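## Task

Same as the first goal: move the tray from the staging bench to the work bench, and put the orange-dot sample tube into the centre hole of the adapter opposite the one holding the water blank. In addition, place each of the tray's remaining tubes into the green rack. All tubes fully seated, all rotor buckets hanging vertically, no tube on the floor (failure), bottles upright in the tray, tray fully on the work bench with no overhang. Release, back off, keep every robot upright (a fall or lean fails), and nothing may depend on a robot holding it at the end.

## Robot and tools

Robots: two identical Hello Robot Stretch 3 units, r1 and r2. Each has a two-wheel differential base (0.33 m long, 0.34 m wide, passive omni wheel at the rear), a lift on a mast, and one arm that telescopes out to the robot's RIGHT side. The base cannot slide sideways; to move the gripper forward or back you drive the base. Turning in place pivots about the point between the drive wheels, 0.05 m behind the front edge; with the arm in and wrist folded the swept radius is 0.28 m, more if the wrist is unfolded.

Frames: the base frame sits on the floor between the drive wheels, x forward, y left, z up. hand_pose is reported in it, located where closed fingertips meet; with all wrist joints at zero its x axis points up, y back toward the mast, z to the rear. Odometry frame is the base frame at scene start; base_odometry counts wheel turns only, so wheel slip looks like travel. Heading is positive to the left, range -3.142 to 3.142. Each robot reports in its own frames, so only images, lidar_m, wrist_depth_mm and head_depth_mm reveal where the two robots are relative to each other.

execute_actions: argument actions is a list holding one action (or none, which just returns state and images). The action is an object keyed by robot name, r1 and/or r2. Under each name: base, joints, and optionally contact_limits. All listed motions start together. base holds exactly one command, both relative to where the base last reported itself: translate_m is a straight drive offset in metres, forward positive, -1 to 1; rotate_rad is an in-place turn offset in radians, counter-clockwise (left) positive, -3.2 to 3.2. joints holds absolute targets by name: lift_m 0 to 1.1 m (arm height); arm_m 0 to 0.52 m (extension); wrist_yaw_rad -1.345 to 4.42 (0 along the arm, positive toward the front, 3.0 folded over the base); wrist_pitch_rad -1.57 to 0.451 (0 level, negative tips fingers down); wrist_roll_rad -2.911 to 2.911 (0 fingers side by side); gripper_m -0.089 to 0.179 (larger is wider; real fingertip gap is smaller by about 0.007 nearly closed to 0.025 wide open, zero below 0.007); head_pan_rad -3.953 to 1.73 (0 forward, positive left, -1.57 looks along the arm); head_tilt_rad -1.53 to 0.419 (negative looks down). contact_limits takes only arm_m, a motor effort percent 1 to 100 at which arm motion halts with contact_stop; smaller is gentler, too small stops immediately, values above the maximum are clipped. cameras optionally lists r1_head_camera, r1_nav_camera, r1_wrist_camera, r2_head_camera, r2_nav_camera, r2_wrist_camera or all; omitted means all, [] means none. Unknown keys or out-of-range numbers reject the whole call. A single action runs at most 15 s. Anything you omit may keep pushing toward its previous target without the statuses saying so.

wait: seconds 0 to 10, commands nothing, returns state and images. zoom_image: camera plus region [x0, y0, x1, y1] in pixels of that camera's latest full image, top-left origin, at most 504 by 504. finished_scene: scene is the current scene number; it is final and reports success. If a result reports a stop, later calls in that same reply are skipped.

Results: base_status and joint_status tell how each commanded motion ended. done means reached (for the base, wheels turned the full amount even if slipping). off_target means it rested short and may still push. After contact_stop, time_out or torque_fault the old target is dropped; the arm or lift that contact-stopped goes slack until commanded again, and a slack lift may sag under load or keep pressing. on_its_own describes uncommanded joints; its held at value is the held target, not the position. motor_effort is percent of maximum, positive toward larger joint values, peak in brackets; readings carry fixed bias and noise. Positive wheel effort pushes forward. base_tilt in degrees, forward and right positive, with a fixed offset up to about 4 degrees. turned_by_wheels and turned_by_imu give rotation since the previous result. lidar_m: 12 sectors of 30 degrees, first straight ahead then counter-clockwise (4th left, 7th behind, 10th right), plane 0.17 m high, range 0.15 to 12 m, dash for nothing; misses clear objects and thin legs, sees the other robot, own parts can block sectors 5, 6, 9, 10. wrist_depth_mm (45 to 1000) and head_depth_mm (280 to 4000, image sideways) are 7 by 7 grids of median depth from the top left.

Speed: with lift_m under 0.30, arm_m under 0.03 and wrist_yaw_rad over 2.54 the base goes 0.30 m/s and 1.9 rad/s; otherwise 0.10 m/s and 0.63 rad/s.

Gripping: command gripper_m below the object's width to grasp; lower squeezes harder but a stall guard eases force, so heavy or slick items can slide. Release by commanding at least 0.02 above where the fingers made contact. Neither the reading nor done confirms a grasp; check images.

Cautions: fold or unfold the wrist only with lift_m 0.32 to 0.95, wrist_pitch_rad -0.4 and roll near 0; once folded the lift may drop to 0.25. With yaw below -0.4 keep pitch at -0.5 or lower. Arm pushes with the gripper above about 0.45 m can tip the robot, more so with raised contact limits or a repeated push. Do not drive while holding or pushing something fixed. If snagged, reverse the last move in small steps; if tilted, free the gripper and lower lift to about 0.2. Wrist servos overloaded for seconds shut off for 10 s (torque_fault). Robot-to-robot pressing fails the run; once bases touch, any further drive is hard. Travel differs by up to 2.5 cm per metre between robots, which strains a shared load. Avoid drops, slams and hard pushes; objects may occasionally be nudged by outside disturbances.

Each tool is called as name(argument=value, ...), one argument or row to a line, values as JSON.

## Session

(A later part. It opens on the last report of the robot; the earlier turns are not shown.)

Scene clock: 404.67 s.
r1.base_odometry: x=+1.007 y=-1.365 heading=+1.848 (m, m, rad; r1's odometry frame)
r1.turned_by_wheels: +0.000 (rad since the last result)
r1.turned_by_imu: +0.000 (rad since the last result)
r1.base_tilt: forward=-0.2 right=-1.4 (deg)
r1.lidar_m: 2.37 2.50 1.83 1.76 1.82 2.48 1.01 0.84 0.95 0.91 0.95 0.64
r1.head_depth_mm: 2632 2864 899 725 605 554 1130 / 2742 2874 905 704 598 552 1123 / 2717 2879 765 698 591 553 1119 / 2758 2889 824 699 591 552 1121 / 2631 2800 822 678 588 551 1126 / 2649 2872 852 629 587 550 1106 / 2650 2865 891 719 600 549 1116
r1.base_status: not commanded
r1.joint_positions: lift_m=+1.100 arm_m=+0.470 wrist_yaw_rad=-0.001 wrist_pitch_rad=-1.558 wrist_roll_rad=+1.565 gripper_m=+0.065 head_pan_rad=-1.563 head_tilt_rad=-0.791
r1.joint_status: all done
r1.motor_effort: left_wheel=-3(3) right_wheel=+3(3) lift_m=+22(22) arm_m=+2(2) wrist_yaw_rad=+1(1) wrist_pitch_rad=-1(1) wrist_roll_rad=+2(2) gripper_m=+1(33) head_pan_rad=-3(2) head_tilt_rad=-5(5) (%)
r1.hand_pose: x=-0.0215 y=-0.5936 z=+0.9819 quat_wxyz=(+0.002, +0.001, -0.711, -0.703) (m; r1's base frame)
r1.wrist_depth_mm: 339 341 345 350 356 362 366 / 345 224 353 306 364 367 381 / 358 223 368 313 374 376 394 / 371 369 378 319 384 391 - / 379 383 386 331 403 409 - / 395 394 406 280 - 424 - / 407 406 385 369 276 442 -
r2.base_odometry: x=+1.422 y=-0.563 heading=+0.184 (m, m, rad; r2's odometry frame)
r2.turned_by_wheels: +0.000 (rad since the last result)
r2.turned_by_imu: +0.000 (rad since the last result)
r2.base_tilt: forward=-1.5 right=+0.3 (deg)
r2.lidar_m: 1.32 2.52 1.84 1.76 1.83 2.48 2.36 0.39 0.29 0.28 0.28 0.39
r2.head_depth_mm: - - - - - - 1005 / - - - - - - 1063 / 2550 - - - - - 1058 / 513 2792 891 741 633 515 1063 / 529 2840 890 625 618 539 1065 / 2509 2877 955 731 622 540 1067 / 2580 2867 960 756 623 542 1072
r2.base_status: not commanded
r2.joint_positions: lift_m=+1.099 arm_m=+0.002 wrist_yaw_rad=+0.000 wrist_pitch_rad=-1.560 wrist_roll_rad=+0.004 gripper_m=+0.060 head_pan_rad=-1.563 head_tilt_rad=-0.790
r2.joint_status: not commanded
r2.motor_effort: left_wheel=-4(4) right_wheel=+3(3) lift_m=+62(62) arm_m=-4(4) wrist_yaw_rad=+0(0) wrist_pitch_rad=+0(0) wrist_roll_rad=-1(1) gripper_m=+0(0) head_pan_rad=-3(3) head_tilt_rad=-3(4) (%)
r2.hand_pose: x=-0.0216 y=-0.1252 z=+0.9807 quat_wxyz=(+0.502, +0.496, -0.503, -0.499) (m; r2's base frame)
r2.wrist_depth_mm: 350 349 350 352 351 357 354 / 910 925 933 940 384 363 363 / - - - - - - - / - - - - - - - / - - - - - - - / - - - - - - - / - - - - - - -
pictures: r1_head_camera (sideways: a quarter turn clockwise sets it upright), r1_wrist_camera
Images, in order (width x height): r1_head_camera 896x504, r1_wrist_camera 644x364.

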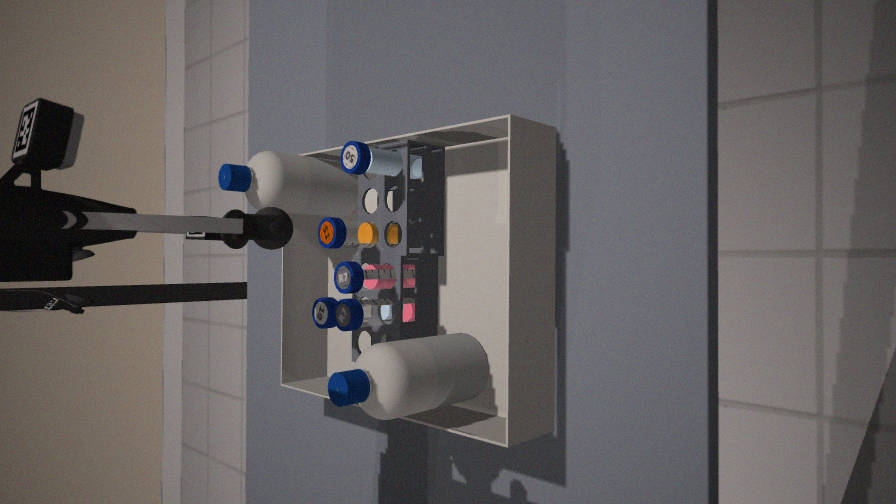

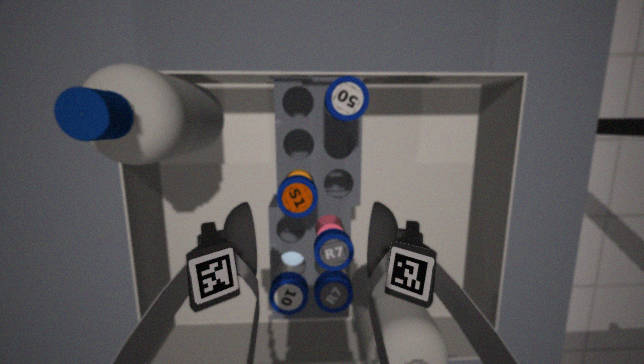

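execute_actions(
  actions=[
    {"r1":{"base":{"translate_m":0.01},"joints":{"arm_m":0.488,"lift_m":1.04}}},
  ],
  cameras=["r1_wrist_camera"],
)

Scene clock: 417.03 s.
r1.base_odometry: x=+1.004 y=-1.355 heading=+1.848 (m, m, rad; r1's odometry frame)
r1.turned_by_wheels: +0.000 (rad since the last result)
r1.turned_by_imu: +0.001 (rad since the last result)
r1.base_tilt: forward=-0.2 right=-1.4 (deg)
r1.lidar_m: 2.36 2.50 1.82 1.75 1.81 2.48 1.02 0.85 0.95 0.91 0.95 0.63
r1.head_depth_mm: 2718 2861 904 726 606 554 1121 / 2660 2915 906 702 590 552 1123 / 2609 2847 776 700 590 552 1120 / 2533 2725 824 698 590 552 1128 / 2594 2804 826 681 589 551 1117 / 2656 2865 865 649 589 551 1126 / 2628 2888 895 715 601 551 1114
r1.base_status: done
r1.joint_positions: lift_m=+1.040 arm_m=+0.488 wrist_yaw_rad=-0.001 wrist_pitch_rad=-1.558 wrist_roll_rad=+1.566 gripper_m=+0.065 head_pan_rad=-1.563 head_tilt_rad=-0.791
r1.joint_status: all done
r1.motor_effort: left_wheel=-1(5) right_wheel=+2(7) lift_m=+14(20) arm_m=+4(4) wrist_yaw_rad=+1(1) wrist_pitch_rad=-1(1) wrist_roll_rad=+1(2) gripper_m=+0(0) head_pan_rad=-2(3) head_tilt_rad=-6(4) (%)
r1.hand_pose: x=-0.0215 y=-0.6115 z=+0.9225 quat_wxyz=(+0.002, +0.001, -0.711, -0.703) (m; r1's base frame)
r1.wrist_depth_mm: 282 283 290 293 298 304 307 / 133 162 294 244 187 308 279 / 166 170 306 255 314 317 325 / 312 290 316 254 324 328 336 / 321 312 326 266 335 337 347 / 329 312 341 275 - 348 360 / 342 342 348 218 247 315 378
r2.base_odometry: x=+1.422 y=-0.563 heading=+0.184 (m, m, rad; r2's odometry frame)
r2.turned_by_wheels: +0.000 (rad since the last result)
r2.turned_by_imu: +0.000 (rad since the last result)
r2.base_tilt: forward=-1.5 right=+0.2 (deg)
r2.lidar_m: 1.32 2.52 1.83 1.76 1.83 2.48 2.36 0.39 0.29 0.28 0.29 0.39
r2.head_depth_mm: - - - - - - 1005 / - - - - - - 1057 / 2533 - - - - - 1059 / 513 569 774 741 632 515 1066 / 471 2843 888 625 619 538 1068 / 2535 2847 955 732 620 541 1066 / 2557 2866 963 757 623 542 1073
r2.base_status: not commanded
r2.joint_positions: lift_m=+1.099 arm_m=+0.002 wrist_yaw_rad=+0.000 wrist_pitch_rad=-1.560 wrist_roll_rad=+0.004 gripper_m=+0.060 head_pan_rad=-1.563 head_tilt_rad=-0.790
r2.joint_status: not commanded
r2.motor_effort: left_wheel=-4(4) right_wheel=+3(3) lift_m=+63(63) arm_m=-4(4) wrist_yaw_rad=+0(2) wrist_pitch_rad=+0(0) wrist_roll_rad=-1(2) gripper_m=+0(0) head_pan_rad=-4(3) head_tilt_rad=-3(4) (%)
r2.hand_pose: x=-0.0216 y=-0.1252 z=+0.9807 quat_wxyz=(+0.502, +0.496, -0.503, -0.499) (m; r2's base frame)
r2.wrist_depth_mm: 348 352 351 352 350 354 355 / 925 934 921 920 381 366 363 / - - - - - - - / - - - - - - - / - - - - - - - / - - - - - - - / - - - - - - -
pictures: r1_wrist_camera
Images, in order (width x height): r1_wrist_camera 644x364.

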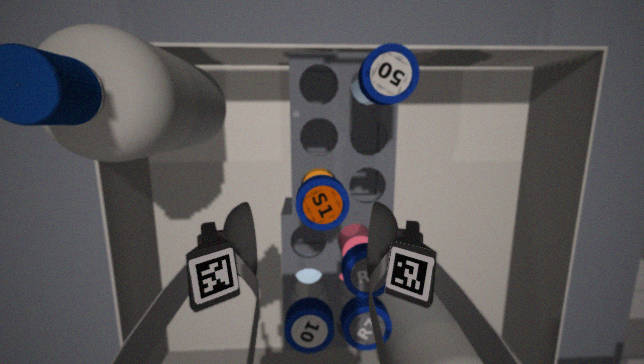

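execute_actions(
  actions=[
    {"r1":{"base":{"translate_m":0.004},"joints":{"lift_m":0.965}}},
  ],
  cameras=["r1_wrist_camera","r1_head_camera"],
)

Scene clock: 423.27 s.
r1.base_odometry: x=+1.003 y=-1.352 heading=+1.848 (m, m, rad; r1's odometry frame)
r1.turned_by_wheels: +0.000 (rad since the last result)
r1.turned_by_imu: +0.001 (rad since the last result)
r1.base_tilt: forward=-0.3 right=-1.4 (deg)
r1.lidar_m: 2.35 2.50 1.82 1.75 1.82 2.48 1.03 0.85 0.95 0.91 0.95 0.63
r1.head_depth_mm: 2582 - 899 725 606 554 1131 / - 2814 902 707 591 554 1129 / - 2954 777 702 591 553 1128 / 2538 2548 827 700 589 551 1126 / 2592 2824 826 666 589 552 1124 / 2687 2881 862 634 587 548 1114 / 2658 2863 888 720 602 550 1114
r1.base_status: done
r1.joint_positions: lift_m=+0.965 arm_m=+0.488 wrist_yaw_rad=-0.001 wrist_pitch_rad=-1.558 wrist_roll_rad=+1.566 gripper_m=+0.065 head_pan_rad=-1.563 head_tilt_rad=-0.791
r1.joint_status: all done
r1.motor_effort: left_wheel=-1(3) right_wheel=+1(6) lift_m=+14(15) arm_m=+3(3) wrist_yaw_rad=+0(1) wrist_pitch_rad=-1(1) wrist_roll_rad=+1(1) gripper_m=+1(0) head_pan_rad=-2(2) head_tilt_rad=-5(5) (%)
r1.hand_pose: x=-0.0215 y=-0.6115 z=+0.8474 quat_wxyz=(+0.002, +0.001, -0.711, -0.703) (m; r1's base frame)
r1.wrist_depth_mm: 105 153 187 165 110 155 190 / 103 142 225 172 157 235 235 / 111 157 232 208 233 240 242 / 196 235 239 180 219 251 242 / 196 243 244 123 254 258 243 / 196 250 260 195 - 267 242 / 196 258 265 202 133 277 244
r2.base_odometry: x=+1.422 y=-0.563 heading=+0.184 (m, m, rad; r2's odometry frame)
r2.turned_by_wheels: +0.000 (rad since the last result)
r2.turned_by_imu: +0.000 (rad since the last result)
r2.base_tilt: forward=-1.5 right=+0.2 (deg)
r2.lidar_m: 1.32 2.51 1.82 1.76 1.83 2.48 2.36 0.39 0.29 0.27 0.29 0.39
r2.head_depth_mm: - - - - - - 1008 / - - - - - - 1056 / 2535 - - - - - 1060 / 2453 571 749 721 632 515 1058 / 474 594 890 624 619 539 1065 / 2484 2878 957 731 621 540 1070 / 2550 2853 960 758 622 542 1069
r2.base_status: not commanded
r2.joint_positions: lift_m=+1.099 arm_m=+0.002 wrist_yaw_rad=+0.000 wrist_pitch_rad=-1.560 wrist_roll_rad=+0.004 gripper_m=+0.060 head_pan_rad=-1.563 head_tilt_rad=-0.790
r2.joint_status: not commanded
r2.motor_effort: left_wheel=-4(4) right_wheel=+3(3) lift_m=+62(62) arm_m=-4(4) wrist_yaw_rad=+0(0) wrist_pitch_rad=+0(0) wrist_roll_rad=-1(2) gripper_m=+0(0) head_pan_rad=-4(3) head_tilt_rad=-4(3) (%)
r2.hand_pose: x=-0.0216 y=-0.1252 z=+0.9807 quat_wxyz=(+0.502, +0.496, -0.503, -0.499) (m; r2's base frame)
r2.wrist_depth_mm: 351 351 350 352 353 352 353 / 914 901 920 912 381 363 364 / - - - - - - - / - - - - - - - / - - - - - - - / - - - - - - - / - - - - - - -
pictures: r1_head_camera (sideways: a quarter turn clockwise sets it upright), r1_wrist_camera
Images, in order (width x height): r1_head_camera 896x504, r1_wrist_camera 644x364.

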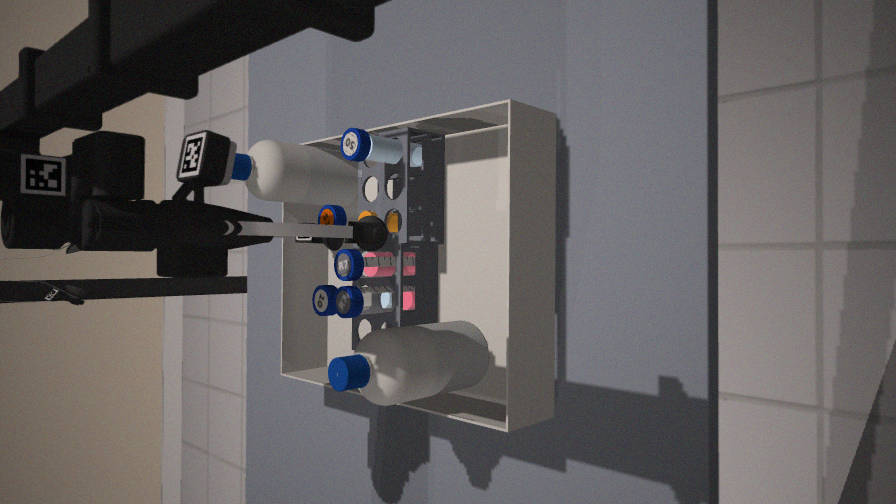

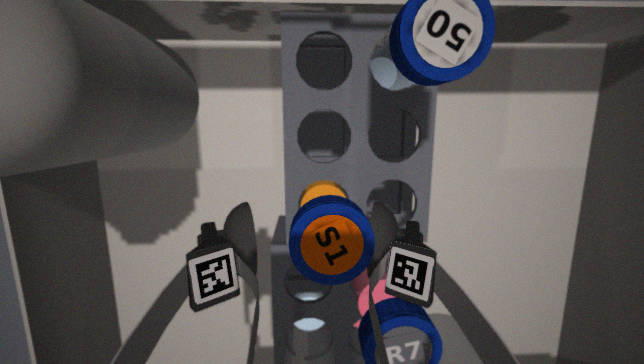

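execute_actions(
  actions=[
    {"r1":{"joints":{"lift_m":0.915,"arm_m":0.481}}},
  ],
  cameras=["r1_wrist_camera","r1_head_camera"],
)

Scene clock: 429.70 s.
r1.base_odometry: x=+1.003 y=-1.352 heading=+1.848 (m, m, rad; r1's odometry frame)
r1.turned_by_wheels: +0.000 (rad since the last result)
r1.turned_by_imu: +0.001 (rad since the last result)
r1.base_tilt: forward=-0.3 right=-1.4 (deg)
r1.lidar_m: 2.35 2.51 1.83 1.75 1.81 2.48 1.03 0.85 0.95 0.91 0.95 0.63
r1.head_depth_mm: 2580 - 904 725 605 553 1125 / - 2827 907 703 592 553 1120 / - 2961 777 702 591 552 1122 / 2534 1437 823 700 588 551 1121 / 2607 2805 829 668 590 552 1117 / 2630 2884 865 630 588 552 1118 / 2622 2842 891 719 601 550 1116
r1.base_status: not commanded
r1.joint_positions: lift_m=+0.960 arm_m=+0.481 wrist_yaw_rad=-0.001 wrist_pitch_rad=-1.562 wrist_roll_rad=+1.566 gripper_m=+0.065 head_pan_rad=-1.563 head_tilt_rad=-0.791
r1.joint_status: lift_m contact_stop (moved -0.005 of -0.050); the others done
r1.on_its_own: lift_m is slack since a contact_stop, until your next command for it (your +0.915 is given up)
r1.motor_effort: left_wheel=-3(3) right_wheel=+3(3) lift_m=+16(16) arm_m=-3(4) wrist_yaw_rad=+0(1) wrist_pitch_rad=+1(4) wrist_roll_rad=+2(1) gripper_m=+1(2) head_pan_rad=-3(2) head_tilt_rad=-4(6) (%)
r1.hand_pose: x=-0.0215 y=-0.6044 z=+0.8421 quat_wxyz=(+0.002, +0.001, -0.710, -0.704) (m; r1's base frame)
r1.wrist_depth_mm: 117 168 187 161 105 170 190 / 111 155 220 168 142 230 231 / 121 170 229 198 230 238 234 / 206 232 237 176 237 246 234 / 205 239 240 118 250 254 236 / 204 246 250 164 211 265 236 / 204 255 259 195 131 273 236
r2.base_odometry: x=+1.422 y=-0.563 heading=+0.184 (m, m, rad; r2's odometry frame)
r2.turned_by_wheels: +0.000 (rad since the last result)
r2.turned_by_imu: +0.000 (rad since the last result)
r2.base_tilt: forward=-1.5 right=+0.2 (deg)
r2.lidar_m: 1.32 2.52 1.83 1.76 1.82 2.50 2.37 0.39 0.29 0.27 0.28 0.39
r2.head_depth_mm: - - - - - - 1003 / - - - - - - 1059 / 2548 - - - - - 1059 / 2412 579 746 721 631 515 1060 / 480 588 892 626 619 538 1066 / 2420 2858 958 730 622 540 1069 / 2552 2850 961 757 623 542 1070
r2.base_status: not commanded
r2.joint_positions: lift_m=+1.099 arm_m=+0.002 wrist_yaw_rad=+0.000 wrist_pitch_rad=-1.560 wrist_roll_rad=+0.004 gripper_m=+0.060 head_pan_rad=-1.563 head_tilt_rad=-0.790
r2.joint_status: not commanded
r2.motor_effort: left_wheel=-4(4) right_wheel=+3(3) lift_m=+63(62) arm_m=-4(4) wrist_yaw_rad=+0(0) wrist_pitch_rad=+0(0) wrist_roll_rad=-2(1) gripper_m=+0(0) head_pan_rad=-3(4) head_tilt_rad=-4(3) (%)
r2.hand_pose: x=-0.0216 y=-0.1252 z=+0.9807 quat_wxyz=(+0.502, +0.496, -0.503, -0.499) (m; r2's base frame)
r2.wrist_depth_mm: 348 350 349 353 351 352 355 / 924 932 933 914 382 365 366 / - - - - - - - / - - - - - - - / - - - - - - - / - - - - - - - / - - - - - - -
pictures: r1_head_camera (sideways: a quarter turn clockwise sets it upright), r1_wrist_camera
Images, in order (width x height): r1_head_camera 896x504, r1_wrist_camera 644x364.

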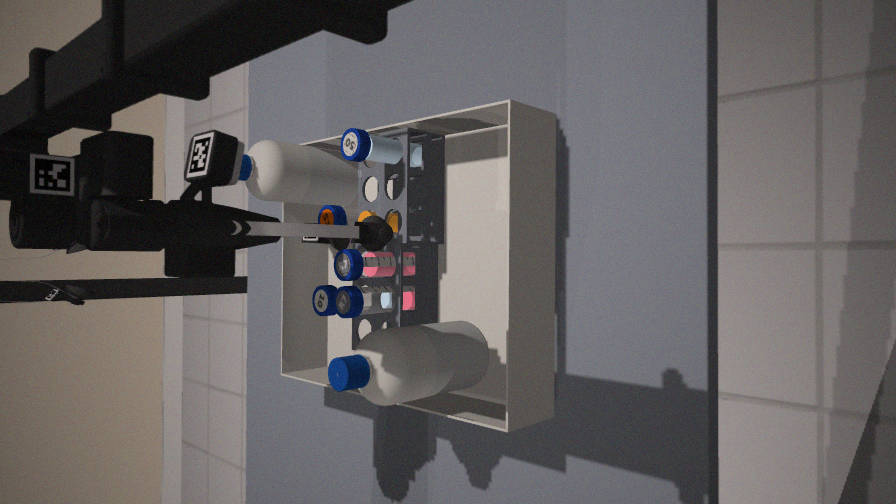

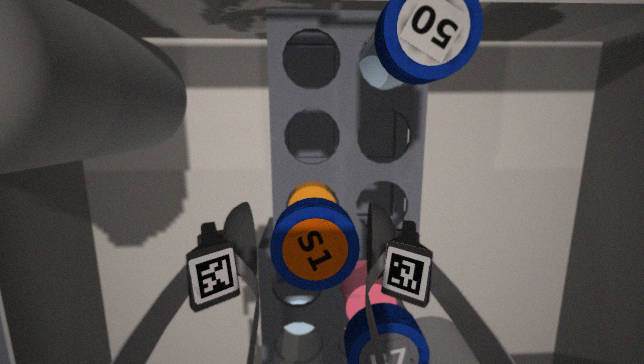

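execute_actions(
  actions=[
    {"r1":{"joints":{"lift_m":0.965,"gripper_m":0.01}}},
  ],
  cameras=[],
)

execute_actions(
  actions=[
    {"r1":{"joints":{"lift_m":1.1}}},
  ],
  cameras=["r1_wrist_camera","r1_head_camera"],
)

Scene clock: 437.10 s.
r1.base_odometry: x=+1.003 y=-1.352 heading=+1.848 (m, m, rad; r1's odometry frame)
r1.turned_by_wheels: +0.000 (rad since the last result)
r1.turned_by_imu: +0.001 (rad since the last result)
r1.base_tilt: forward=-0.3 right=-1.6 (deg)
r1.lidar_m: 2.35 2.50 1.83 1.75 1.82 2.49 1.03 0.85 0.95 0.91 0.95 0.63
r1.head_depth_mm: 2555 - 909 727 606 552 1125 / - 2818 904 705 591 553 1124 / - 2890 771 701 590 554 1121 / 2540 1435 826 700 589 551 1122 / 2570 2813 828 667 589 552 1122 / 2686 2865 866 634 588 551 1117 / 2637 2860 891 717 601 550 1126
r1.base_status: not commanded
r1.joint_positions: lift_m=+0.965 arm_m=+0.481 wrist_yaw_rad=-0.001 wrist_pitch_rad=-1.557 wrist_roll_rad=+1.566 gripper_m=+0.010 head_pan_rad=-1.563 head_tilt_rad=-0.791
r1.joint_status: all done
r1.motor_effort: left_wheel=-2(2) right_wheel=+3(3) lift_m=+22(21) arm_m=-3(3) wrist_yaw_rad=+1(0) wrist_pitch_rad=-1(2) wrist_roll_rad=+1(1) gripper_m=-8(82) head_pan_rad=-2(3) head_tilt_rad=-6(6) (%)
r1.hand_pose: x=-0.0215 y=-0.6054 z=+0.8469 quat_wxyz=(+0.002, +0.001, -0.712, -0.703) (m; r1's base frame)
r1.wrist_depth_mm: 116 168 186 165 109 187 189 / 111 154 225 172 143 235 235 / 120 170 232 206 233 241 235 / 204 235 240 180 241 250 235 / 205 243 246 120 252 258 235 / 204 251 253 174 262 268 235 / 203 258 265 202 133 278 236
r2.base_odometry: x=+1.422 y=-0.563 heading=+0.184 (m, m, rad; r2's odometry frame)
r2.turned_by_wheels: +0.000 (rad since the last result)
r2.turned_by_imu: +0.000 (rad since the last result)
r2.base_tilt: forward=-1.5 right=+0.2 (deg)
r2.lidar_m: 1.32 2.51 1.83 1.76 1.83 2.49 2.36 0.39 0.29 0.28 0.28 0.39
r2.head_depth_mm: - - - - - - 1005 / - - - - - - 1056 / 2555 - - - - - 1062 / 2430 578 738 743 633 515 1064 / 487 602 891 626 619 540 1066 / 2469 2872 958 732 620 540 1069 / 2559 2870 961 757 622 541 1072
r2.base_status: not commanded
r2.joint_positions: lift_m=+1.099 arm_m=+0.002 wrist_yaw_rad=+0.000 wrist_pitch_rad=-1.560 wrist_roll_rad=+0.004 gripper_m=+0.060 head_pan_rad=-1.563 head_tilt_rad=-0.790
r2.joint_status: not commanded
r2.motor_effort: left_wheel=-4(4) right_wheel=+3(3) lift_m=+62(62) arm_m=-4(4) wrist_yaw_rad=+0(1) wrist_pitch_rad=+0(0) wrist_roll_rad=-1(1) gripper_m=+0(0) head_pan_rad=-4(3) head_tilt_rad=-3(4) (%)
r2.hand_pose: x=-0.0216 y=-0.1252 z=+0.9807 quat_wxyz=(+0.502, +0.496, -0.503, -0.499) (m; r2's base frame)
r2.wrist_depth_mm: 351 350 351 353 353 356 355 / 921 918 908 921 380 360 368 / - - - - - - - / - - - - - - - / - - - - - - - / - - - - - - - / - - - - - - -
pictures: none
No camera images: the call's "cameras" was empty. Leave "cameras" out to get every camera's image.

Scene clock: 452.10 s.
r1.base_odometry: x=+1.003 y=-1.352 heading=+1.848 (m, m, rad; r1's odometry frame)
r1.turned_by_wheels: +0.000 (rad since the last result)
r1.turned_by_imu: +0.004 (rad since the last result)
r1.base_tilt: forward=-0.3 right=-1.4 (deg)
r1.lidar_m: 2.35 2.50 1.82 1.75 1.82 2.49 1.02 0.85 0.95 0.91 0.95 0.63
r1.head_depth_mm: 2637 2906 907 725 605 555 1127 / 2701 2852 903 707 593 553 1121 / 2715 2845 764 701 590 554 1121 / 2681 2780 841 698 590 553 1125 / 2589 2800 825 665 589 551 1118 / 2680 2896 864 636 589 550 1117 / 2665 2876 896 720 600 551 1112
r1.base_status: not commanded
r1.joint_positions: lift_m=+1.100 arm_m=+0.481 wrist_yaw_rad=-0.001 wrist_pitch_rad=-1.557 wrist_roll_rad=+1.566 gripper_m=+0.010 head_pan_rad=-1.563 head_tilt_rad=-0.791
r1.joint_status: all done
r1.motor_effort: left_wheel=-2(2) right_wheel=+2(3) lift_m=+22(22) arm_m=-3(3) wrist_yaw_rad=+1(1) wrist_pitch_rad=-2(2) wrist_roll_rad=+2(1) gripper_m=-7(8) head_pan_rad=-3(2) head_tilt_rad=-6(5) (%)
r1.hand_pose: x=-0.0215 y=-0.6054 z=+0.9819 quat_wxyz=(+0.002, +0.001, -0.712, -0.703) (m; r1's base frame)
r1.wrist_depth_mm: 339 344 348 350 356 359 370 / 346 214 334 299 364 337 381 / 361 227 362 315 377 367 391 / 369 367 378 323 388 389 - / 380 385 388 120 402 399 - / 395 395 403 275 410 418 - / 408 410 381 383 269 441 -
r2.base_odometry: x=+1.422 y=-0.563 heading=+0.184 (m, m, rad; r2's odometry frame)
r2.turned_by_wheels: +0.000 (rad since the last result)
r2.turned_by_imu: +0.000 (rad since the last result)
r2.base_tilt: forward=-1.4 right=+0.2 (deg)
r2.lidar_m: 1.32 2.51 1.83 1.76 1.83 2.48 2.36 0.39 0.29 0.27 0.29 0.39
r2.head_depth_mm: - - - - - - 1005 / - - - - - - 1054 / 2544 - - - - - 1057 / 493 2724 891 741 633 515 1066 / 2427 2871 894 627 619 539 1066 / 2502 2853 955 731 622 541 1069 / 2539 2848 962 756 625 542 1072
r2.base_status: not commanded
r2.joint_positions: lift_m=+1.099 arm_m=+0.002 wrist_yaw_rad=+0.000 wrist_pitch_rad=-1.560 wrist_roll_rad=+0.004 gripper_m=+0.060 head_pan_rad=-1.563 head_tilt_rad=-0.790
r2.joint_status: not commanded
r2.motor_effort: left_wheel=-4(4) right_wheel=+3(3) lift_m=+62(62) arm_m=-4(4) wrist_yaw_rad=-2(1) wrist_pitch_rad=+0(0) wrist_roll_rad=-1(1) gripper_m=+0(0) head_pan_rad=-4(4) head_tilt_rad=-3(3) (%)
r2.hand_pose: x=-0.0216 y=-0.1252 z=+0.9807 quat_wxyz=(+0.502, +0.496, -0.503, -0.499) (m; r2's base frame)
r2.wrist_depth_mm: 352 349 351 350 354 355 356 / 925 900 924 926 382 365 361 / - - - - - - - / - - - - - - - / - - - - - - - / - - - - - - - / - - - - - - -
pictures: r1_head_camera (sideways: a quarter turn clockwise sets it upright), r1_wrist_camera
Images, in order (width x height): r1_head_camera 896x504, r1_wrist_camera 644x364.

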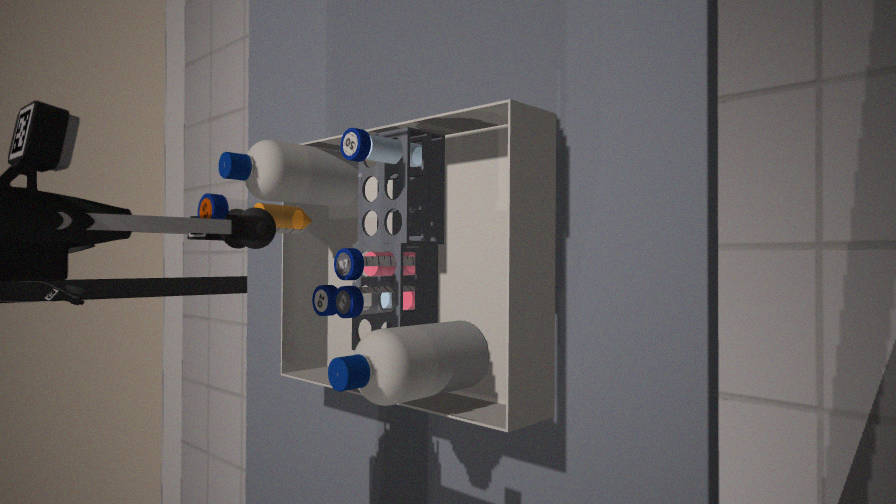

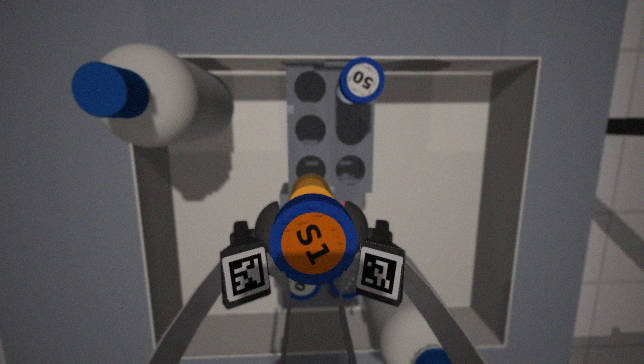

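execute_actions(
  actions=[
    {"r1":{"base":{"translate_m":-1.0},"joints":{"arm_m":0.2,"head_pan_rad":-1.9}},"r2":{"joints":{"wrist_roll_rad":1.57,"gripper_m":0.065}}},
  ],
  cameras=["r1_head_camera"],
)

execute_actions(
  actions=[
    {"r1":{"base":{"translate_m":-0.2}},"r2":{"joints":{"arm_m":0.42,"lift_m":1.07}}},
  ],
  cameras=["r1_head_camera","r2_wrist_camera","r2_head_camera"],
)

Scene clock: 472.30 s.
r1.base_odometry: x=+1.277 y=-2.313 heading=+1.848 (m, m, rad; r1's odometry frame)
r1.turned_by_wheels: +0.000 (rad since the last result)
r1.turned_by_imu: +0.005 (rad since the last result)
r1.base_tilt: forward=-0.2 right=-1.4 (deg)
r1.lidar_m: 1.59 2.50 1.82 1.75 1.81 1.97 1.90 0.34 0.25 0.24 0.31 1.30
r1.head_depth_mm: 843 962 898 711 629 846 1123 / 809 948 931 739 598 747 1105 / 778 909 892 731 579 706 1084 / 756 853 883 659 622 712 943 / 746 790 848 759 828 741 1080 / 724 - 2063 1677 1453 1283 1127 / - - 2161 1777 1421 1249 794
r1.base_status: done
r1.joint_positions: lift_m=+1.100 arm_m=+0.200 wrist_yaw_rad=+0.000 wrist_pitch_rad=-1.557 wrist_roll_rad=+1.566 gripper_m=+0.010 head_pan_rad=-1.893 head_tilt_rad=-0.791
r1.joint_status: all done
r1.motor_effort: left_wheel=-2(7) right_wheel=+2(3) lift_m=+22(22) arm_m=-3(6) wrist_yaw_rad=+0(1) wrist_pitch_rad=-2(2) wrist_roll_rad=+1(0) gripper_m=-7(8) head_pan_rad=-3(21) head_tilt_rad=-5(4) (%)
r1.hand_pose: x=-0.0215 y=-0.3244 z=+0.9819 quat_wxyz=(+0.002, +0.001, -0.712, -0.703) (m; r1's base frame)
r1.wrist_depth_mm: 349 303 306 311 - - - / 306 312 314 382 - - - / 573 570 578 583 - - - / - - - - - - - / - - - 120 - - - / 401 404 416 416 - - - / 408 412 424 428 - - -
r2.base_odometry: x=+1.422 y=-0.563 heading=+0.184 (m, m, rad; r2's odometry frame)
r2.turned_by_wheels: +0.000 (rad since the last result)
r2.turned_by_imu: +0.000 (rad since the last result)
r2.base_tilt: forward=-1.5 right=+0.2 (deg)
r2.lidar_m: 1.32 2.51 1.83 1.76 1.83 2.49 2.36 0.39 0.29 0.27 0.28 0.39
r2.head_depth_mm: - - - - - 521 1071 / - - - - - - 1064 / 2556 - - - - - 1139 / 2552 2848 904 757 - 515 1083 / 2554 2857 888 606 620 533 1063 / 2578 2856 958 732 622 540 1068 / 2565 2861 961 756 624 542 1074
r2.base_status: not commanded
r2.joint_positions: lift_m=+1.099 arm_m=+0.002 wrist_yaw_rad=+0.000 wrist_pitch_rad=-1.560 wrist_roll_rad=+1.564 gripper_m=+0.065 head_pan_rad=-1.563 head_tilt_rad=-0.790
r2.joint_status: all done
r2.motor_effort: left_wheel=-4(4) right_wheel=+3(3) lift_m=+63(62) arm_m=-4(4) wrist_yaw_rad=-1(0) wrist_pitch_rad=+0(0) wrist_roll_rad=+3(4) gripper_m=+1(33) head_pan_rad=-3(4) head_tilt_rad=-3(4) (%)
r2.hand_pose: x=-0.0215 y=-0.1250 z=+0.9807 quat_wxyz=(+0.003, +0.002, -0.711, -0.703) (m; r2's base frame)
r2.wrist_depth_mm: 353 351 369 - - - - / 361 362 380 - - - - / 372 370 388 - - - - / 383 388 396 - - - - / 398 397 - - - - - / 413 414 - - - - - / 428 424 428 - - - -
pictures: r1_head_camera (sideways: a quarter turn clockwise sets it upright)
Images, in order (width x height): r1_head_camera 896x504.

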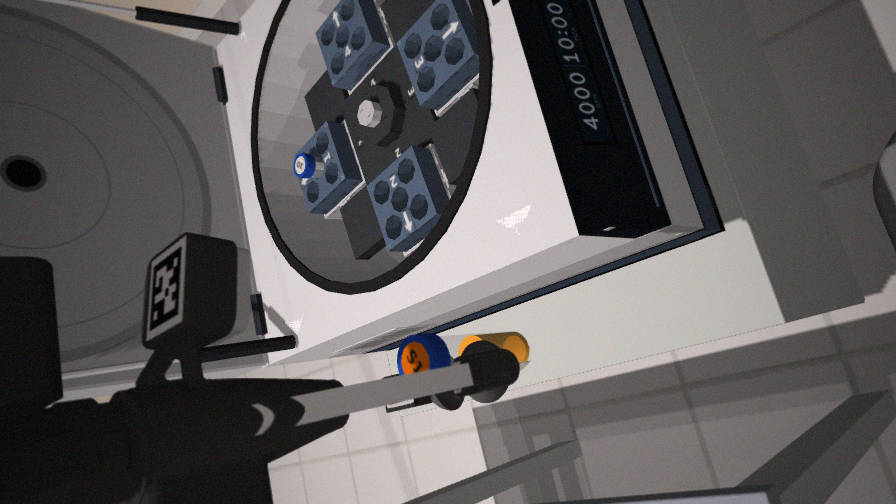

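Scene clock: 487.30 s.
r1.base_odometry: x=+1.331 y=-2.506 heading=+1.848 (m, m, rad; r1's odometry frame)
r1.turned_by_wheels: +0.000 (rad since the last result)
r1.turned_by_imu: +0.003 (rad since the last result)
r1.base_tilt: forward=-0.4 right=-1.4 (deg)
r1.lidar_m: 1.78 2.50 1.82 1.75 1.81 1.77 1.70 0.34 0.25 0.24 0.25 0.44
r1.head_depth_mm: 2476 2593 2244 662 634 847 1127 / 2765 2856 853 752 600 746 1106 / 779 909 881 747 579 709 1078 / 761 856 902 742 564 644 946 / 745 795 876 715 549 583 807 / 723 - 861 767 550 552 700 / - - 787 675 589 711 663
r1.base_status: done
r1.joint_positions: lift_m=+1.100 arm_m=+0.200 wrist_yaw_rad=+0.000 wrist_pitch_rad=-1.557 wrist_roll_rad=+1.566 gripper_m=+0.010 head_pan_rad=-1.893 head_tilt_rad=-0.791
r1.joint_status: not commanded
r1.motor_effort: left_wheel=-2(8) right_wheel=+2(3) lift_m=+22(22) arm_m=-3(3) wrist_yaw_rad=+1(0) wrist_pitch_rad=-2(1) wrist_roll_rad=+1(1) gripper_m=-8(8) head_pan_rad=-3(3) head_tilt_rad=-5(6) (%)
r1.hand_pose: x=-0.0215 y=-0.3244 z=+0.9819 quat_wxyz=(+0.002, +0.001, -0.712, -0.703) (m; r1's base frame)
r1.wrist_depth_mm: 340 344 363 311 - - - / 365 370 378 322 - - - / 370 369 385 330 - - - / 409 411 337 336 - - - / 341 342 343 120 - - - / - - - 843 - - - / - - - - - - -
r2.base_odometry: x=+1.422 y=-0.563 heading=+0.184 (m, m, rad; r2's odometry frame)
r2.turned_by_wheels: +0.000 (rad since the last result)
r2.turned_by_imu: +0.000 (rad since the last result)
r2.base_tilt: forward=-1.6 right=+0.3 (deg)
r2.lidar_m: 1.32 2.50 1.83 1.76 1.82 2.49 2.36 0.39 0.29 0.28 0.29 0.39
r2.head_depth_mm: 2553 2780 930 735 611 531 1075 / 2555 2879 868 687 612 533 1073 / - 2809 759 718 614 535 1078 / 2501 2863 908 741 617 536 1082 / 2539 2845 893 625 618 539 1063 / 2566 2880 957 731 620 540 1073 / 2549 2850 962 755 623 542 1073
r2.base_status: not commanded
r2.joint_positions: lift_m=+1.071 arm_m=+0.420 wrist_yaw_rad=+0.000 wrist_pitch_rad=-1.558 wrist_roll_rad=+1.566 gripper_m=+0.065 head_pan_rad=-1.563 head_tilt_rad=-0.790
r2.joint_status: all done
r2.motor_effort: left_wheel=-4(4) right_wheel=+3(3) lift_m=+18(58) arm_m=+2(4) wrist_yaw_rad=+0(1) wrist_pitch_rad=-1(1) wrist_roll_rad=+2(3) gripper_m=+0(0) head_pan_rad=-3(3) head_tilt_rad=-4(3) (%)
r2.hand_pose: x=-0.0215 y=-0.5435 z=+0.9529 quat_wxyz=(+0.002, +0.002, -0.711, -0.703) (m; r2's base frame)
r2.wrist_depth_mm: 196 281 308 319 317 319 318 / 200 264 327 329 328 331 328 / 342 282 278 337 336 338 338 / 350 273 290 353 349 348 351 / 363 361 358 360 358 361 366 / 372 373 364 345 - 371 - / 336 288 321 252 383 384 -
pictures: r1_head_camera (sideways: a quarter turn clockwise sets it upright), r2_head_camera (sideways: a quarter turn clockwise sets it upright), r2_wrist_camera
Images, in order (width x height): r1_head_camera 896x504, r2_head_camera 896x504, r2_wrist_camera 644x364.

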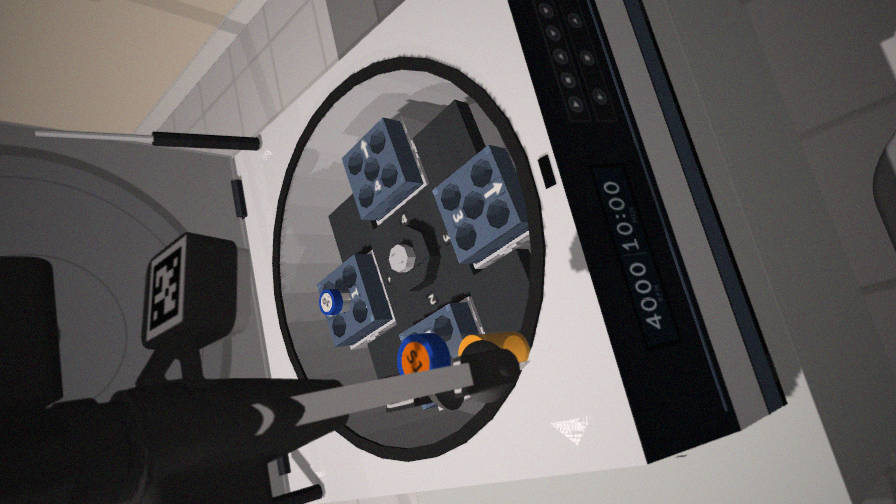

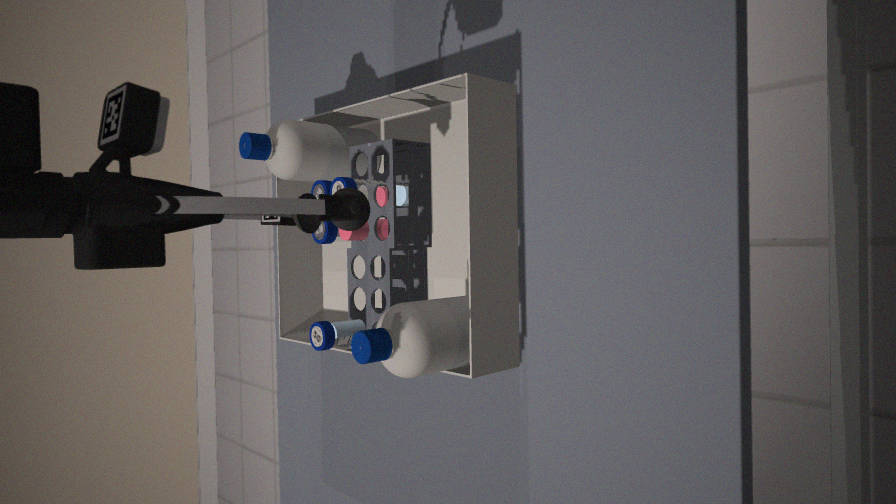

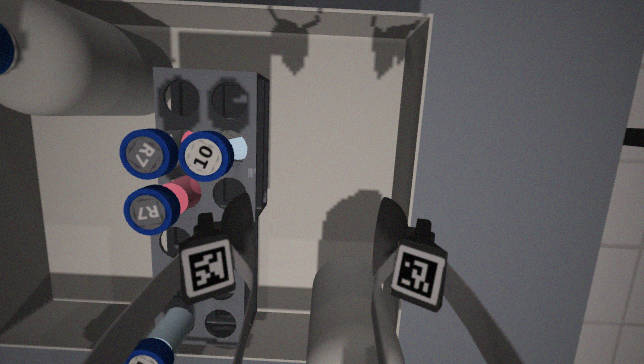

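execute_actions(
  actions=[
    {"r1":{"base":{"translate_m":-0.22},"joints":{"arm_m":0.3,"lift_m":1.09,"head_pan_rad":-1.7}},"r2":{"base":{"translate_m":-0.03},"joints":{"arm_m":0.5,"wrist_roll_rad":0.0}}},
  ],
  cameras=["r1_head_camera","r1_wrist_camera","r2_wrist_camera"],
)

Scene clock: 521.40 s.
r1.base_odometry: x=+1.392 y=-2.717 heading=+1.848 (m, m, rad; r1's odometry frame)
r1.turned_by_wheels: +0.000 (rad since the last result)
r1.turned_by_imu: +0.004 (rad since the last result)
r1.base_tilt: forward=-0.3 right=-1.4 (deg)
r1.lidar_m: 1.99 2.50 1.81 1.75 1.81 1.54 1.48 0.34 0.25 0.24 0.25 0.34
r1.head_depth_mm: 2783 2861 2234 1783 1425 745 1110 / 2801 2988 2212 680 569 671 1063 / 723 904 834 743 565 638 977 / 712 853 855 728 552 608 900 / - - 871 725 545 581 834 / 681 815 870 726 545 569 776 / 682 784 842 718 549 554 727
r1.base_status: done
r1.joint_positions: lift_m=+1.090 arm_m=+0.300 wrist_yaw_rad=+0.000 wrist_pitch_rad=-1.557 wrist_roll_rad=+1.567 gripper_m=+0.010 head_pan_rad=-1.707 head_tilt_rad=-0.791
r1.joint_status: all done
r1.motor_effort: left_wheel=-2(7) right_wheel=+2(2) lift_m=+14(20) arm_m=+4(2) wrist_yaw_rad=+1(0) wrist_pitch_rad=-1(1) wrist_roll_rad=+1(1) gripper_m=-8(8) head_pan_rad=+3(16) head_tilt_rad=-5(5) (%)
r1.hand_pose: x=-0.0215 y=-0.4237 z=+0.9724 quat_wxyz=(+0.002, +0.001, -0.712, -0.703) (m; r1's base frame)
r1.wrist_depth_mm: 297 348 318 299 307 - - / 365 342 373 312 312 - - / 369 353 379 449 320 - - / 386 379 385 367 337 - - / 362 386 384 120 - - - / 397 408 409 410 - - - / 387 430 425 397 371 - -
r2.base_odometry: x=+1.392 y=-0.568 heading=+0.184 (m, m, rad; r2's odometry frame)
r2.turned_by_wheels: +0.000 (rad since the last result)
r2.turned_by_imu: -0.001 (rad since the last result)
r2.base_tilt: forward=-1.5 right=+0.2 (deg)
r2.lidar_m: 1.31 2.51 1.83 1.76 1.82 2.48 2.33 0.39 0.29 0.28 0.29 0.39
r2.head_depth_mm: 2573 2783 928 736 610 531 1076 / 2545 2801 935 716 611 534 1071 / 2545 2820 770 718 613 535 1080 / 2569 2840 888 722 616 536 1079 / 2537 2864 906 652 620 539 1081 / 2559 2860 953 652 621 540 1070 / 2546 2832 961 757 623 542 1068
r2.base_status: done
r2.joint_positions: lift_m=+1.071 arm_m=+0.500 wrist_yaw_rad=+0.000 wrist_pitch_rad=-1.558 wrist_roll_rad=+0.006 gripper_m=+0.065 head_pan_rad=-1.563 head_tilt_rad=-0.790
r2.joint_status: all done
r2.motor_effort: left_wheel=-4(11) right_wheel=+3(4) lift_m=+18(17) arm_m=+2(3) wrist_yaw_rad=+0(1) wrist_pitch_rad=-1(1) wrist_roll_rad=-2(3) gripper_m=+0(0) head_pan_rad=-4(3) head_tilt_rad=-3(3) (%)
r2.hand_pose: x=-0.0216 y=-0.6238 z=+0.9529 quat_wxyz=(+0.502, +0.495, -0.504, -0.499) (m; r2's base frame)
r2.wrist_depth_mm: 319 320 323 321 157 328 325 / 326 328 329 328 196 339 336 / 220 281 276 281 319 344 346 / 346 311 288 286 345 354 339 / 360 346 354 362 358 365 363 / 369 279 369 370 - 373 375 / 227 274 342 330 336 387 387
pictures: r1_head_camera (sideways: a quarter turn clockwise sets it upright), r1_wrist_camera, r2_wrist_camera
Images, in order (width x height): r1_head_camera 896x504, r1_wrist_camera 644x364, r2_wrist_camera 644x364.

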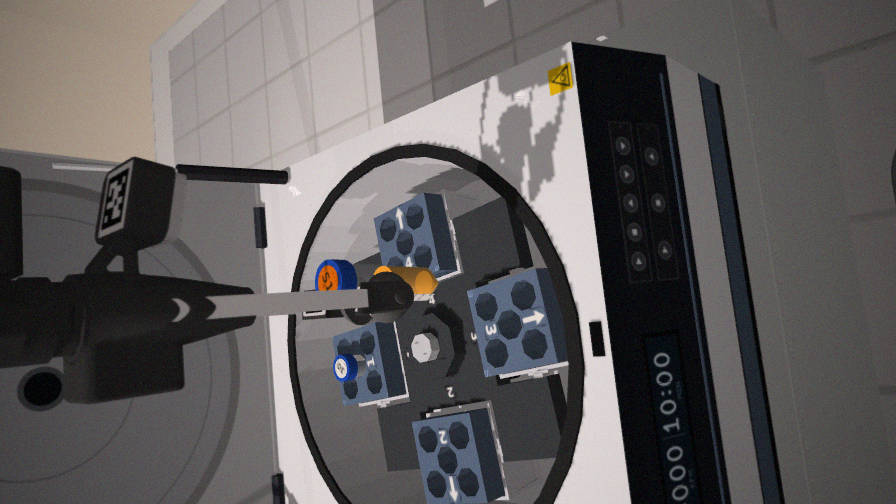

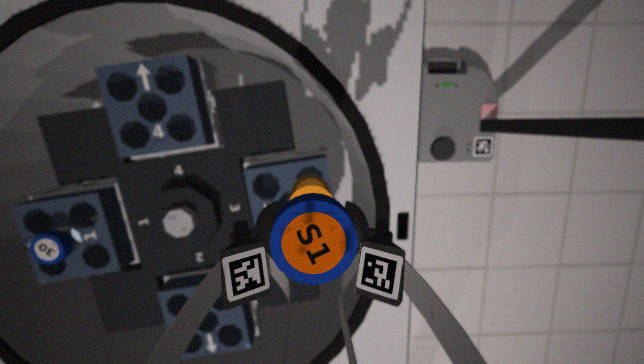

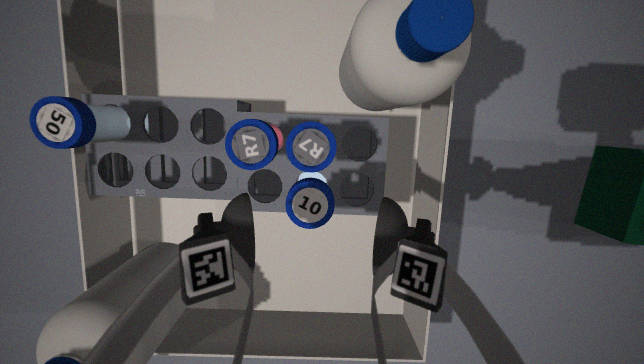

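execute_actions(
  actions=[
    {"r1":{"base":{"translate_m":0.01},"joints":{"arm_m":0.331,"lift_m":0.99}},"r2":{"base":{"translate_m":0.006},"joints":{"lift_m":0.965}}},
  ],
  cameras=["r1_head_camera","r1_wrist_camera","r2_wrist_camera"],
)

Scene clock: 545.93 s.
r1.base_odometry: x=+1.389 y=-2.708 heading=+1.847 (m, m, rad; r1's odometry frame)
r1.turned_by_wheels: +0.000 (rad since the last result)
r1.turned_by_imu: +0.006 (rad since the last result)
r1.base_tilt: forward=-0.3 right=-1.4 (deg)
r1.lidar_m: 1.99 2.49 1.81 1.75 1.81 1.55 1.49 0.34 0.25 0.24 0.25 0.34
r1.head_depth_mm: 2722 - - 1775 813 732 1102 / 2664 - 2214 662 569 669 1069 / - 844 822 751 565 637 978 / - - 865 726 552 608 898 / - - 827 714 547 581 833 / 691 797 870 727 546 568 775 / 679 788 843 723 549 555 724
r1.base_status: done
r1.joint_positions: lift_m=+0.990 arm_m=+0.331 wrist_yaw_rad=+0.000 wrist_pitch_rad=-1.557 wrist_roll_rad=+1.567 gripper_m=+0.010 head_pan_rad=-1.707 head_tilt_rad=-0.791
r1.joint_status: all done
r1.motor_effort: left_wheel=-2(5) right_wheel=+2(6) lift_m=+14(14) arm_m=+3(5) wrist_yaw_rad=+0(1) wrist_pitch_rad=-1(2) wrist_roll_rad=+1(1) gripper_m=-7(8) head_pan_rad=+3(3) head_tilt_rad=-6(5) (%)
r1.hand_pose: x=-0.0215 y=-0.4547 z=+0.8724 quat_wxyz=(+0.002, +0.001, -0.712, -0.703) (m; r1's base frame)
r1.wrist_depth_mm: 274 238 346 249 207 212 - / 265 242 269 276 215 220 - / 268 250 277 302 240 226 - / 279 281 286 264 277 - - / 270 270 275 120 275 - - / 271 302 305 311 249 - - / 313 309 297 321 286 - -
r2.base_odometry: x=+1.398 y=-0.567 heading=+0.184 (m, m, rad; r2's odometry frame)
r2.turned_by_wheels: +0.000 (rad since the last result)
r2.turned_by_imu: -0.001 (rad since the last result)
r2.base_tilt: forward=-1.5 right=+0.2 (deg)
r2.lidar_m: 1.31 2.51 1.83 1.76 1.82 2.48 2.34 0.39 0.29 0.28 0.28 0.39
r2.head_depth_mm: 2480 - 929 737 611 532 1075 / - 2815 937 726 611 533 1074 / - 2862 755 720 614 535 1079 / 2541 2840 891 722 616 536 1085 / 2552 2861 893 651 618 539 1081 / 2560 2856 953 643 621 539 1066 / 2536 2872 960 754 622 542 1069
r2.base_status: done
r2.joint_positions: lift_m=+0.966 arm_m=+0.500 wrist_yaw_rad=+0.000 wrist_pitch_rad=-1.558 wrist_roll_rad=+0.006 gripper_m=+0.065 head_pan_rad=-1.563 head_tilt_rad=-0.790
r2.joint_status: all done
r2.motor_effort: left_wheel=-4(5) right_wheel=+3(5) lift_m=+17(15) arm_m=+2(2) wrist_yaw_rad=-1(1) wrist_pitch_rad=-1(1) wrist_roll_rad=-3(2) gripper_m=+0(0) head_pan_rad=-3(3) head_tilt_rad=-3(4) (%)
r2.hand_pose: x=-0.0216 y=-0.6238 z=+0.8479 quat_wxyz=(+0.502, +0.495, -0.504, -0.499) (m; r2's base frame)
r2.wrist_depth_mm: 220 222 223 223 107 92 93 / 225 226 228 229 149 104 234 / 196 202 121 174 232 196 241 / 181 180 119 118 212 206 247 / 214 216 202 126 247 219 254 / 249 252 258 125 - 217 261 / 203 254 264 265 265 268 271
pictures: r1_head_camera (sideways: a quarter turn clockwise sets it upright), r1_wrist_camera, r2_wrist_camera
Images, in order (width x height): r1_head_camera 896x504, r1_wrist_camera 644x364, r2_wrist_camera 644x364.

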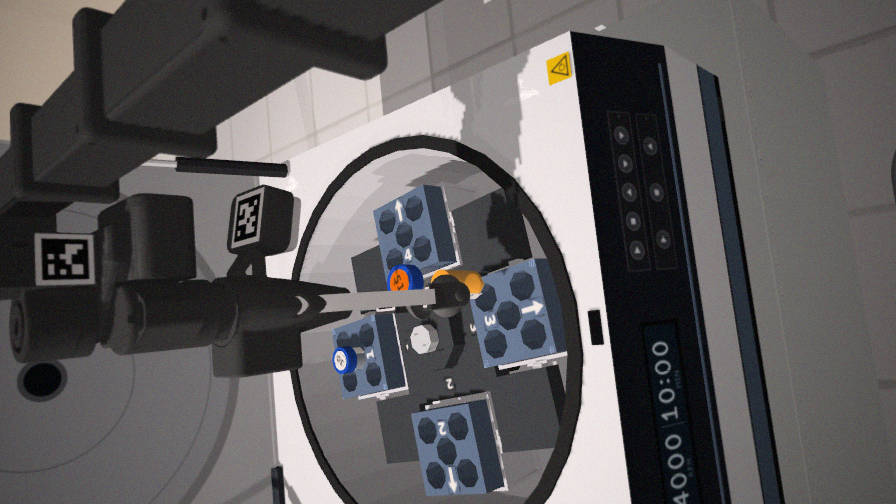

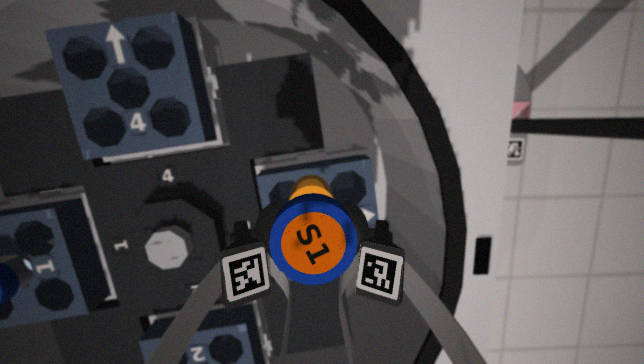

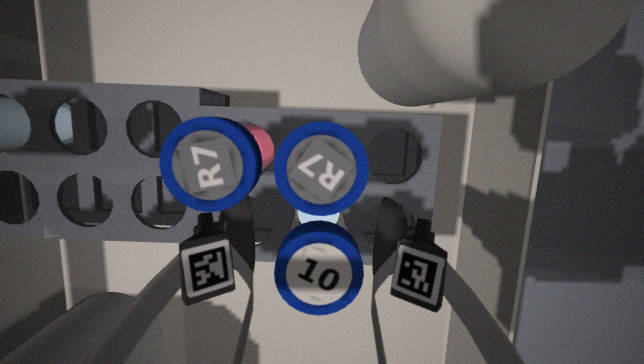

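execute_actions(
  actions=[
    {"r1":{"base":{"translate_m":0.016},"joints":{"lift_m":0.955}},"r2":{"joints":{"gripper_m":0.01}}},
  ],
  cameras=["r1_head_camera","r1_wrist_camera","r2_wrist_camera","r2_head_camera"],
)

Scene clock: 555.43 s.
r1.base_odometry: x=+1.385 y=-2.692 heading=+1.847 (m, m, rad; r1's odometry frame)
r1.turned_by_wheels: +0.000 (rad since the last result)
r1.turned_by_imu: +0.001 (rad since the last result)
r1.base_tilt: forward=-0.2 right=-1.3 (deg)
r1.lidar_m: 1.97 2.49 1.82 1.75 1.81 1.56 1.50 0.34 0.25 0.24 0.25 0.34
r1.head_depth_mm: 2767 2895 - - 575 723 1089 / 2778 - 781 641 567 668 1069 / 702 884 846 763 565 638 984 / 682 - 894 723 552 609 904 / 681 - - 720 545 582 834 / 692 800 869 725 548 566 782 / 684 789 836 745 548 556 730
r1.base_status: done
r1.joint_positions: lift_m=+0.955 arm_m=+0.331 wrist_yaw_rad=+0.000 wrist_pitch_rad=-1.553 wrist_roll_rad=+1.567 gripper_m=+0.010 head_pan_rad=-1.707 head_tilt_rad=-0.791
r1.joint_status: all done
r1.motor_effort: left_wheel=-1(7) right_wheel=+2(7) lift_m=+14(13) arm_m=+3(3) wrist_yaw_rad=+0(1) wrist_pitch_rad=-3(6) wrist_roll_rad=+1(1) gripper_m=-8(7) head_pan_rad=+3(2) head_tilt_rad=-5(4) (%)
r1.hand_pose: x=-0.0215 y=-0.4558 z=+0.8374 quat_wxyz=(+0.002, +0.001, -0.713, -0.701) (m; r1's base frame)
r1.wrist_depth_mm: 214 206 249 300 174 176 991 / 227 216 234 238 211 182 - / 237 241 245 246 267 187 - / 245 246 249 238 270 194 - / 250 232 255 117 276 201 - / 260 261 266 244 245 209 - / 271 260 276 281 275 216 -
r2.base_odometry: x=+1.398 y=-0.567 heading=+0.184 (m, m, rad; r2's odometry frame)
r2.turned_by_wheels: +0.000 (rad since the last result)
r2.turned_by_imu: +0.000 (rad since the last result)
r2.base_tilt: forward=-1.6 right=+0.2 (deg)
r2.lidar_m: 1.31 2.51 1.82 1.76 1.82 2.48 2.33 0.39 0.29 0.28 0.28 0.39
r2.head_depth_mm: 2462 - 929 736 609 532 1073 / - 2802 930 725 612 533 1077 / - 2869 747 719 614 535 1076 / 2514 2885 891 723 616 536 1082 / 2550 2856 894 651 619 538 1081 / 2561 2848 954 643 620 542 1068 / 2550 2852 957 758 623 542 1069
r2.base_status: not commanded
r2.joint_positions: lift_m=+0.966 arm_m=+0.500 wrist_yaw_rad=+0.000 wrist_pitch_rad=-1.558 wrist_roll_rad=+0.006 gripper_m=+0.010 head_pan_rad=-1.563 head_tilt_rad=-0.790
r2.joint_status: all done
r2.motor_effort: left_wheel=-4(4) right_wheel=+3(3) lift_m=+17(18) arm_m=+2(2) wrist_yaw_rad=+0(0) wrist_pitch_rad=-1(1) wrist_roll_rad=-3(2) gripper_m=-10(84) head_pan_rad=-3(3) head_tilt_rad=-3(3) (%)
r2.hand_pose: x=-0.0216 y=-0.6238 z=+0.8479 quat_wxyz=(+0.502, +0.495, -0.504, -0.499) (m; r2's base frame)
r2.wrist_depth_mm: 221 222 223 223 107 92 94 / 226 226 228 230 150 104 235 / 195 203 120 174 234 195 241 / 180 181 119 119 213 207 246 / 214 215 186 124 244 219 256 / 248 254 259 126 259 219 262 / 201 226 264 266 265 264 271
pictures: r1_head_camera (sideways: a quarter turn clockwise sets it upright), r1_wrist_camera, r2_head_camera (sideways: a quarter turn clockwise sets it upright), r2_wrist_camera
Images, in order (width x height): r1_head_camera 896x504, r1_wrist_camera 644x364, r2_head_camera 896x504, r2_wrist_camera 644x364.

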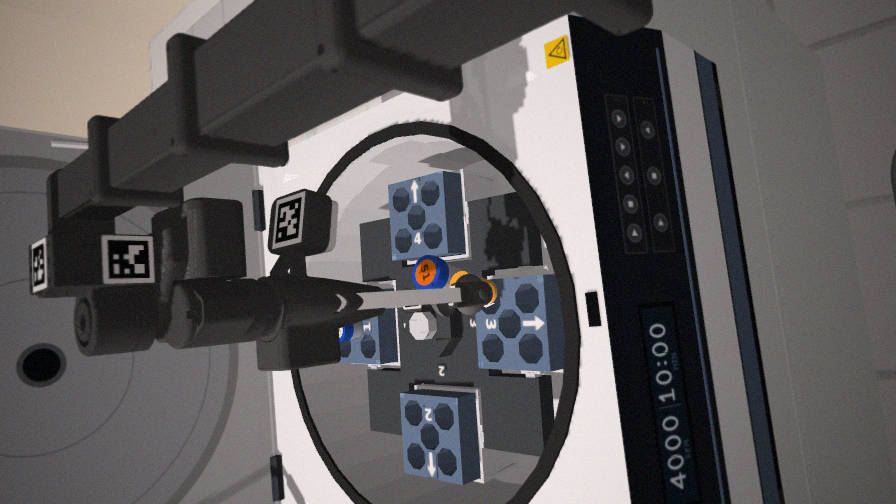

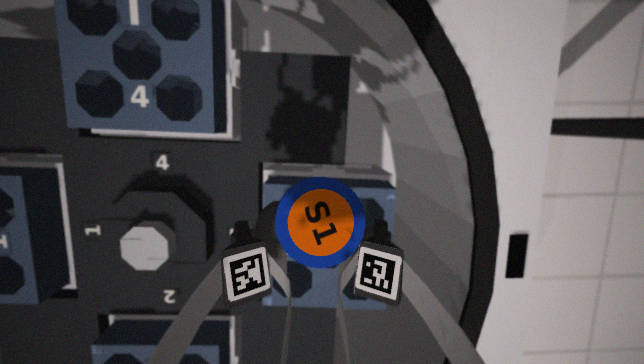

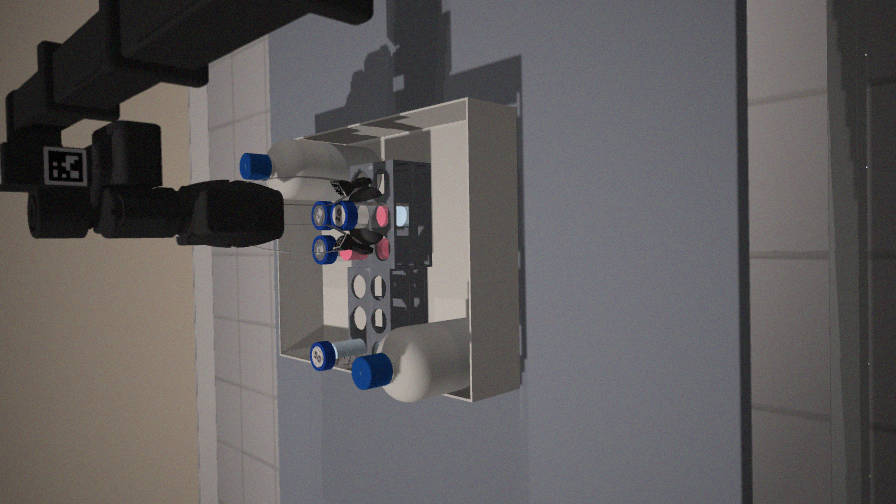

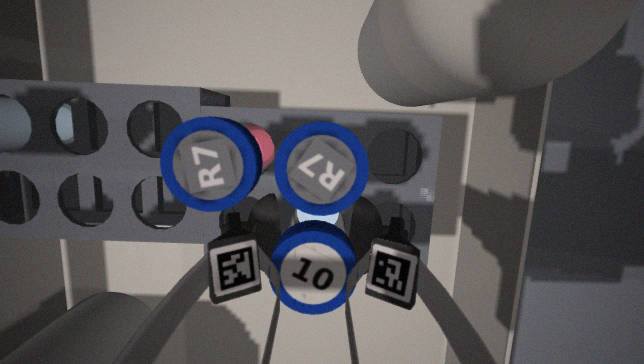

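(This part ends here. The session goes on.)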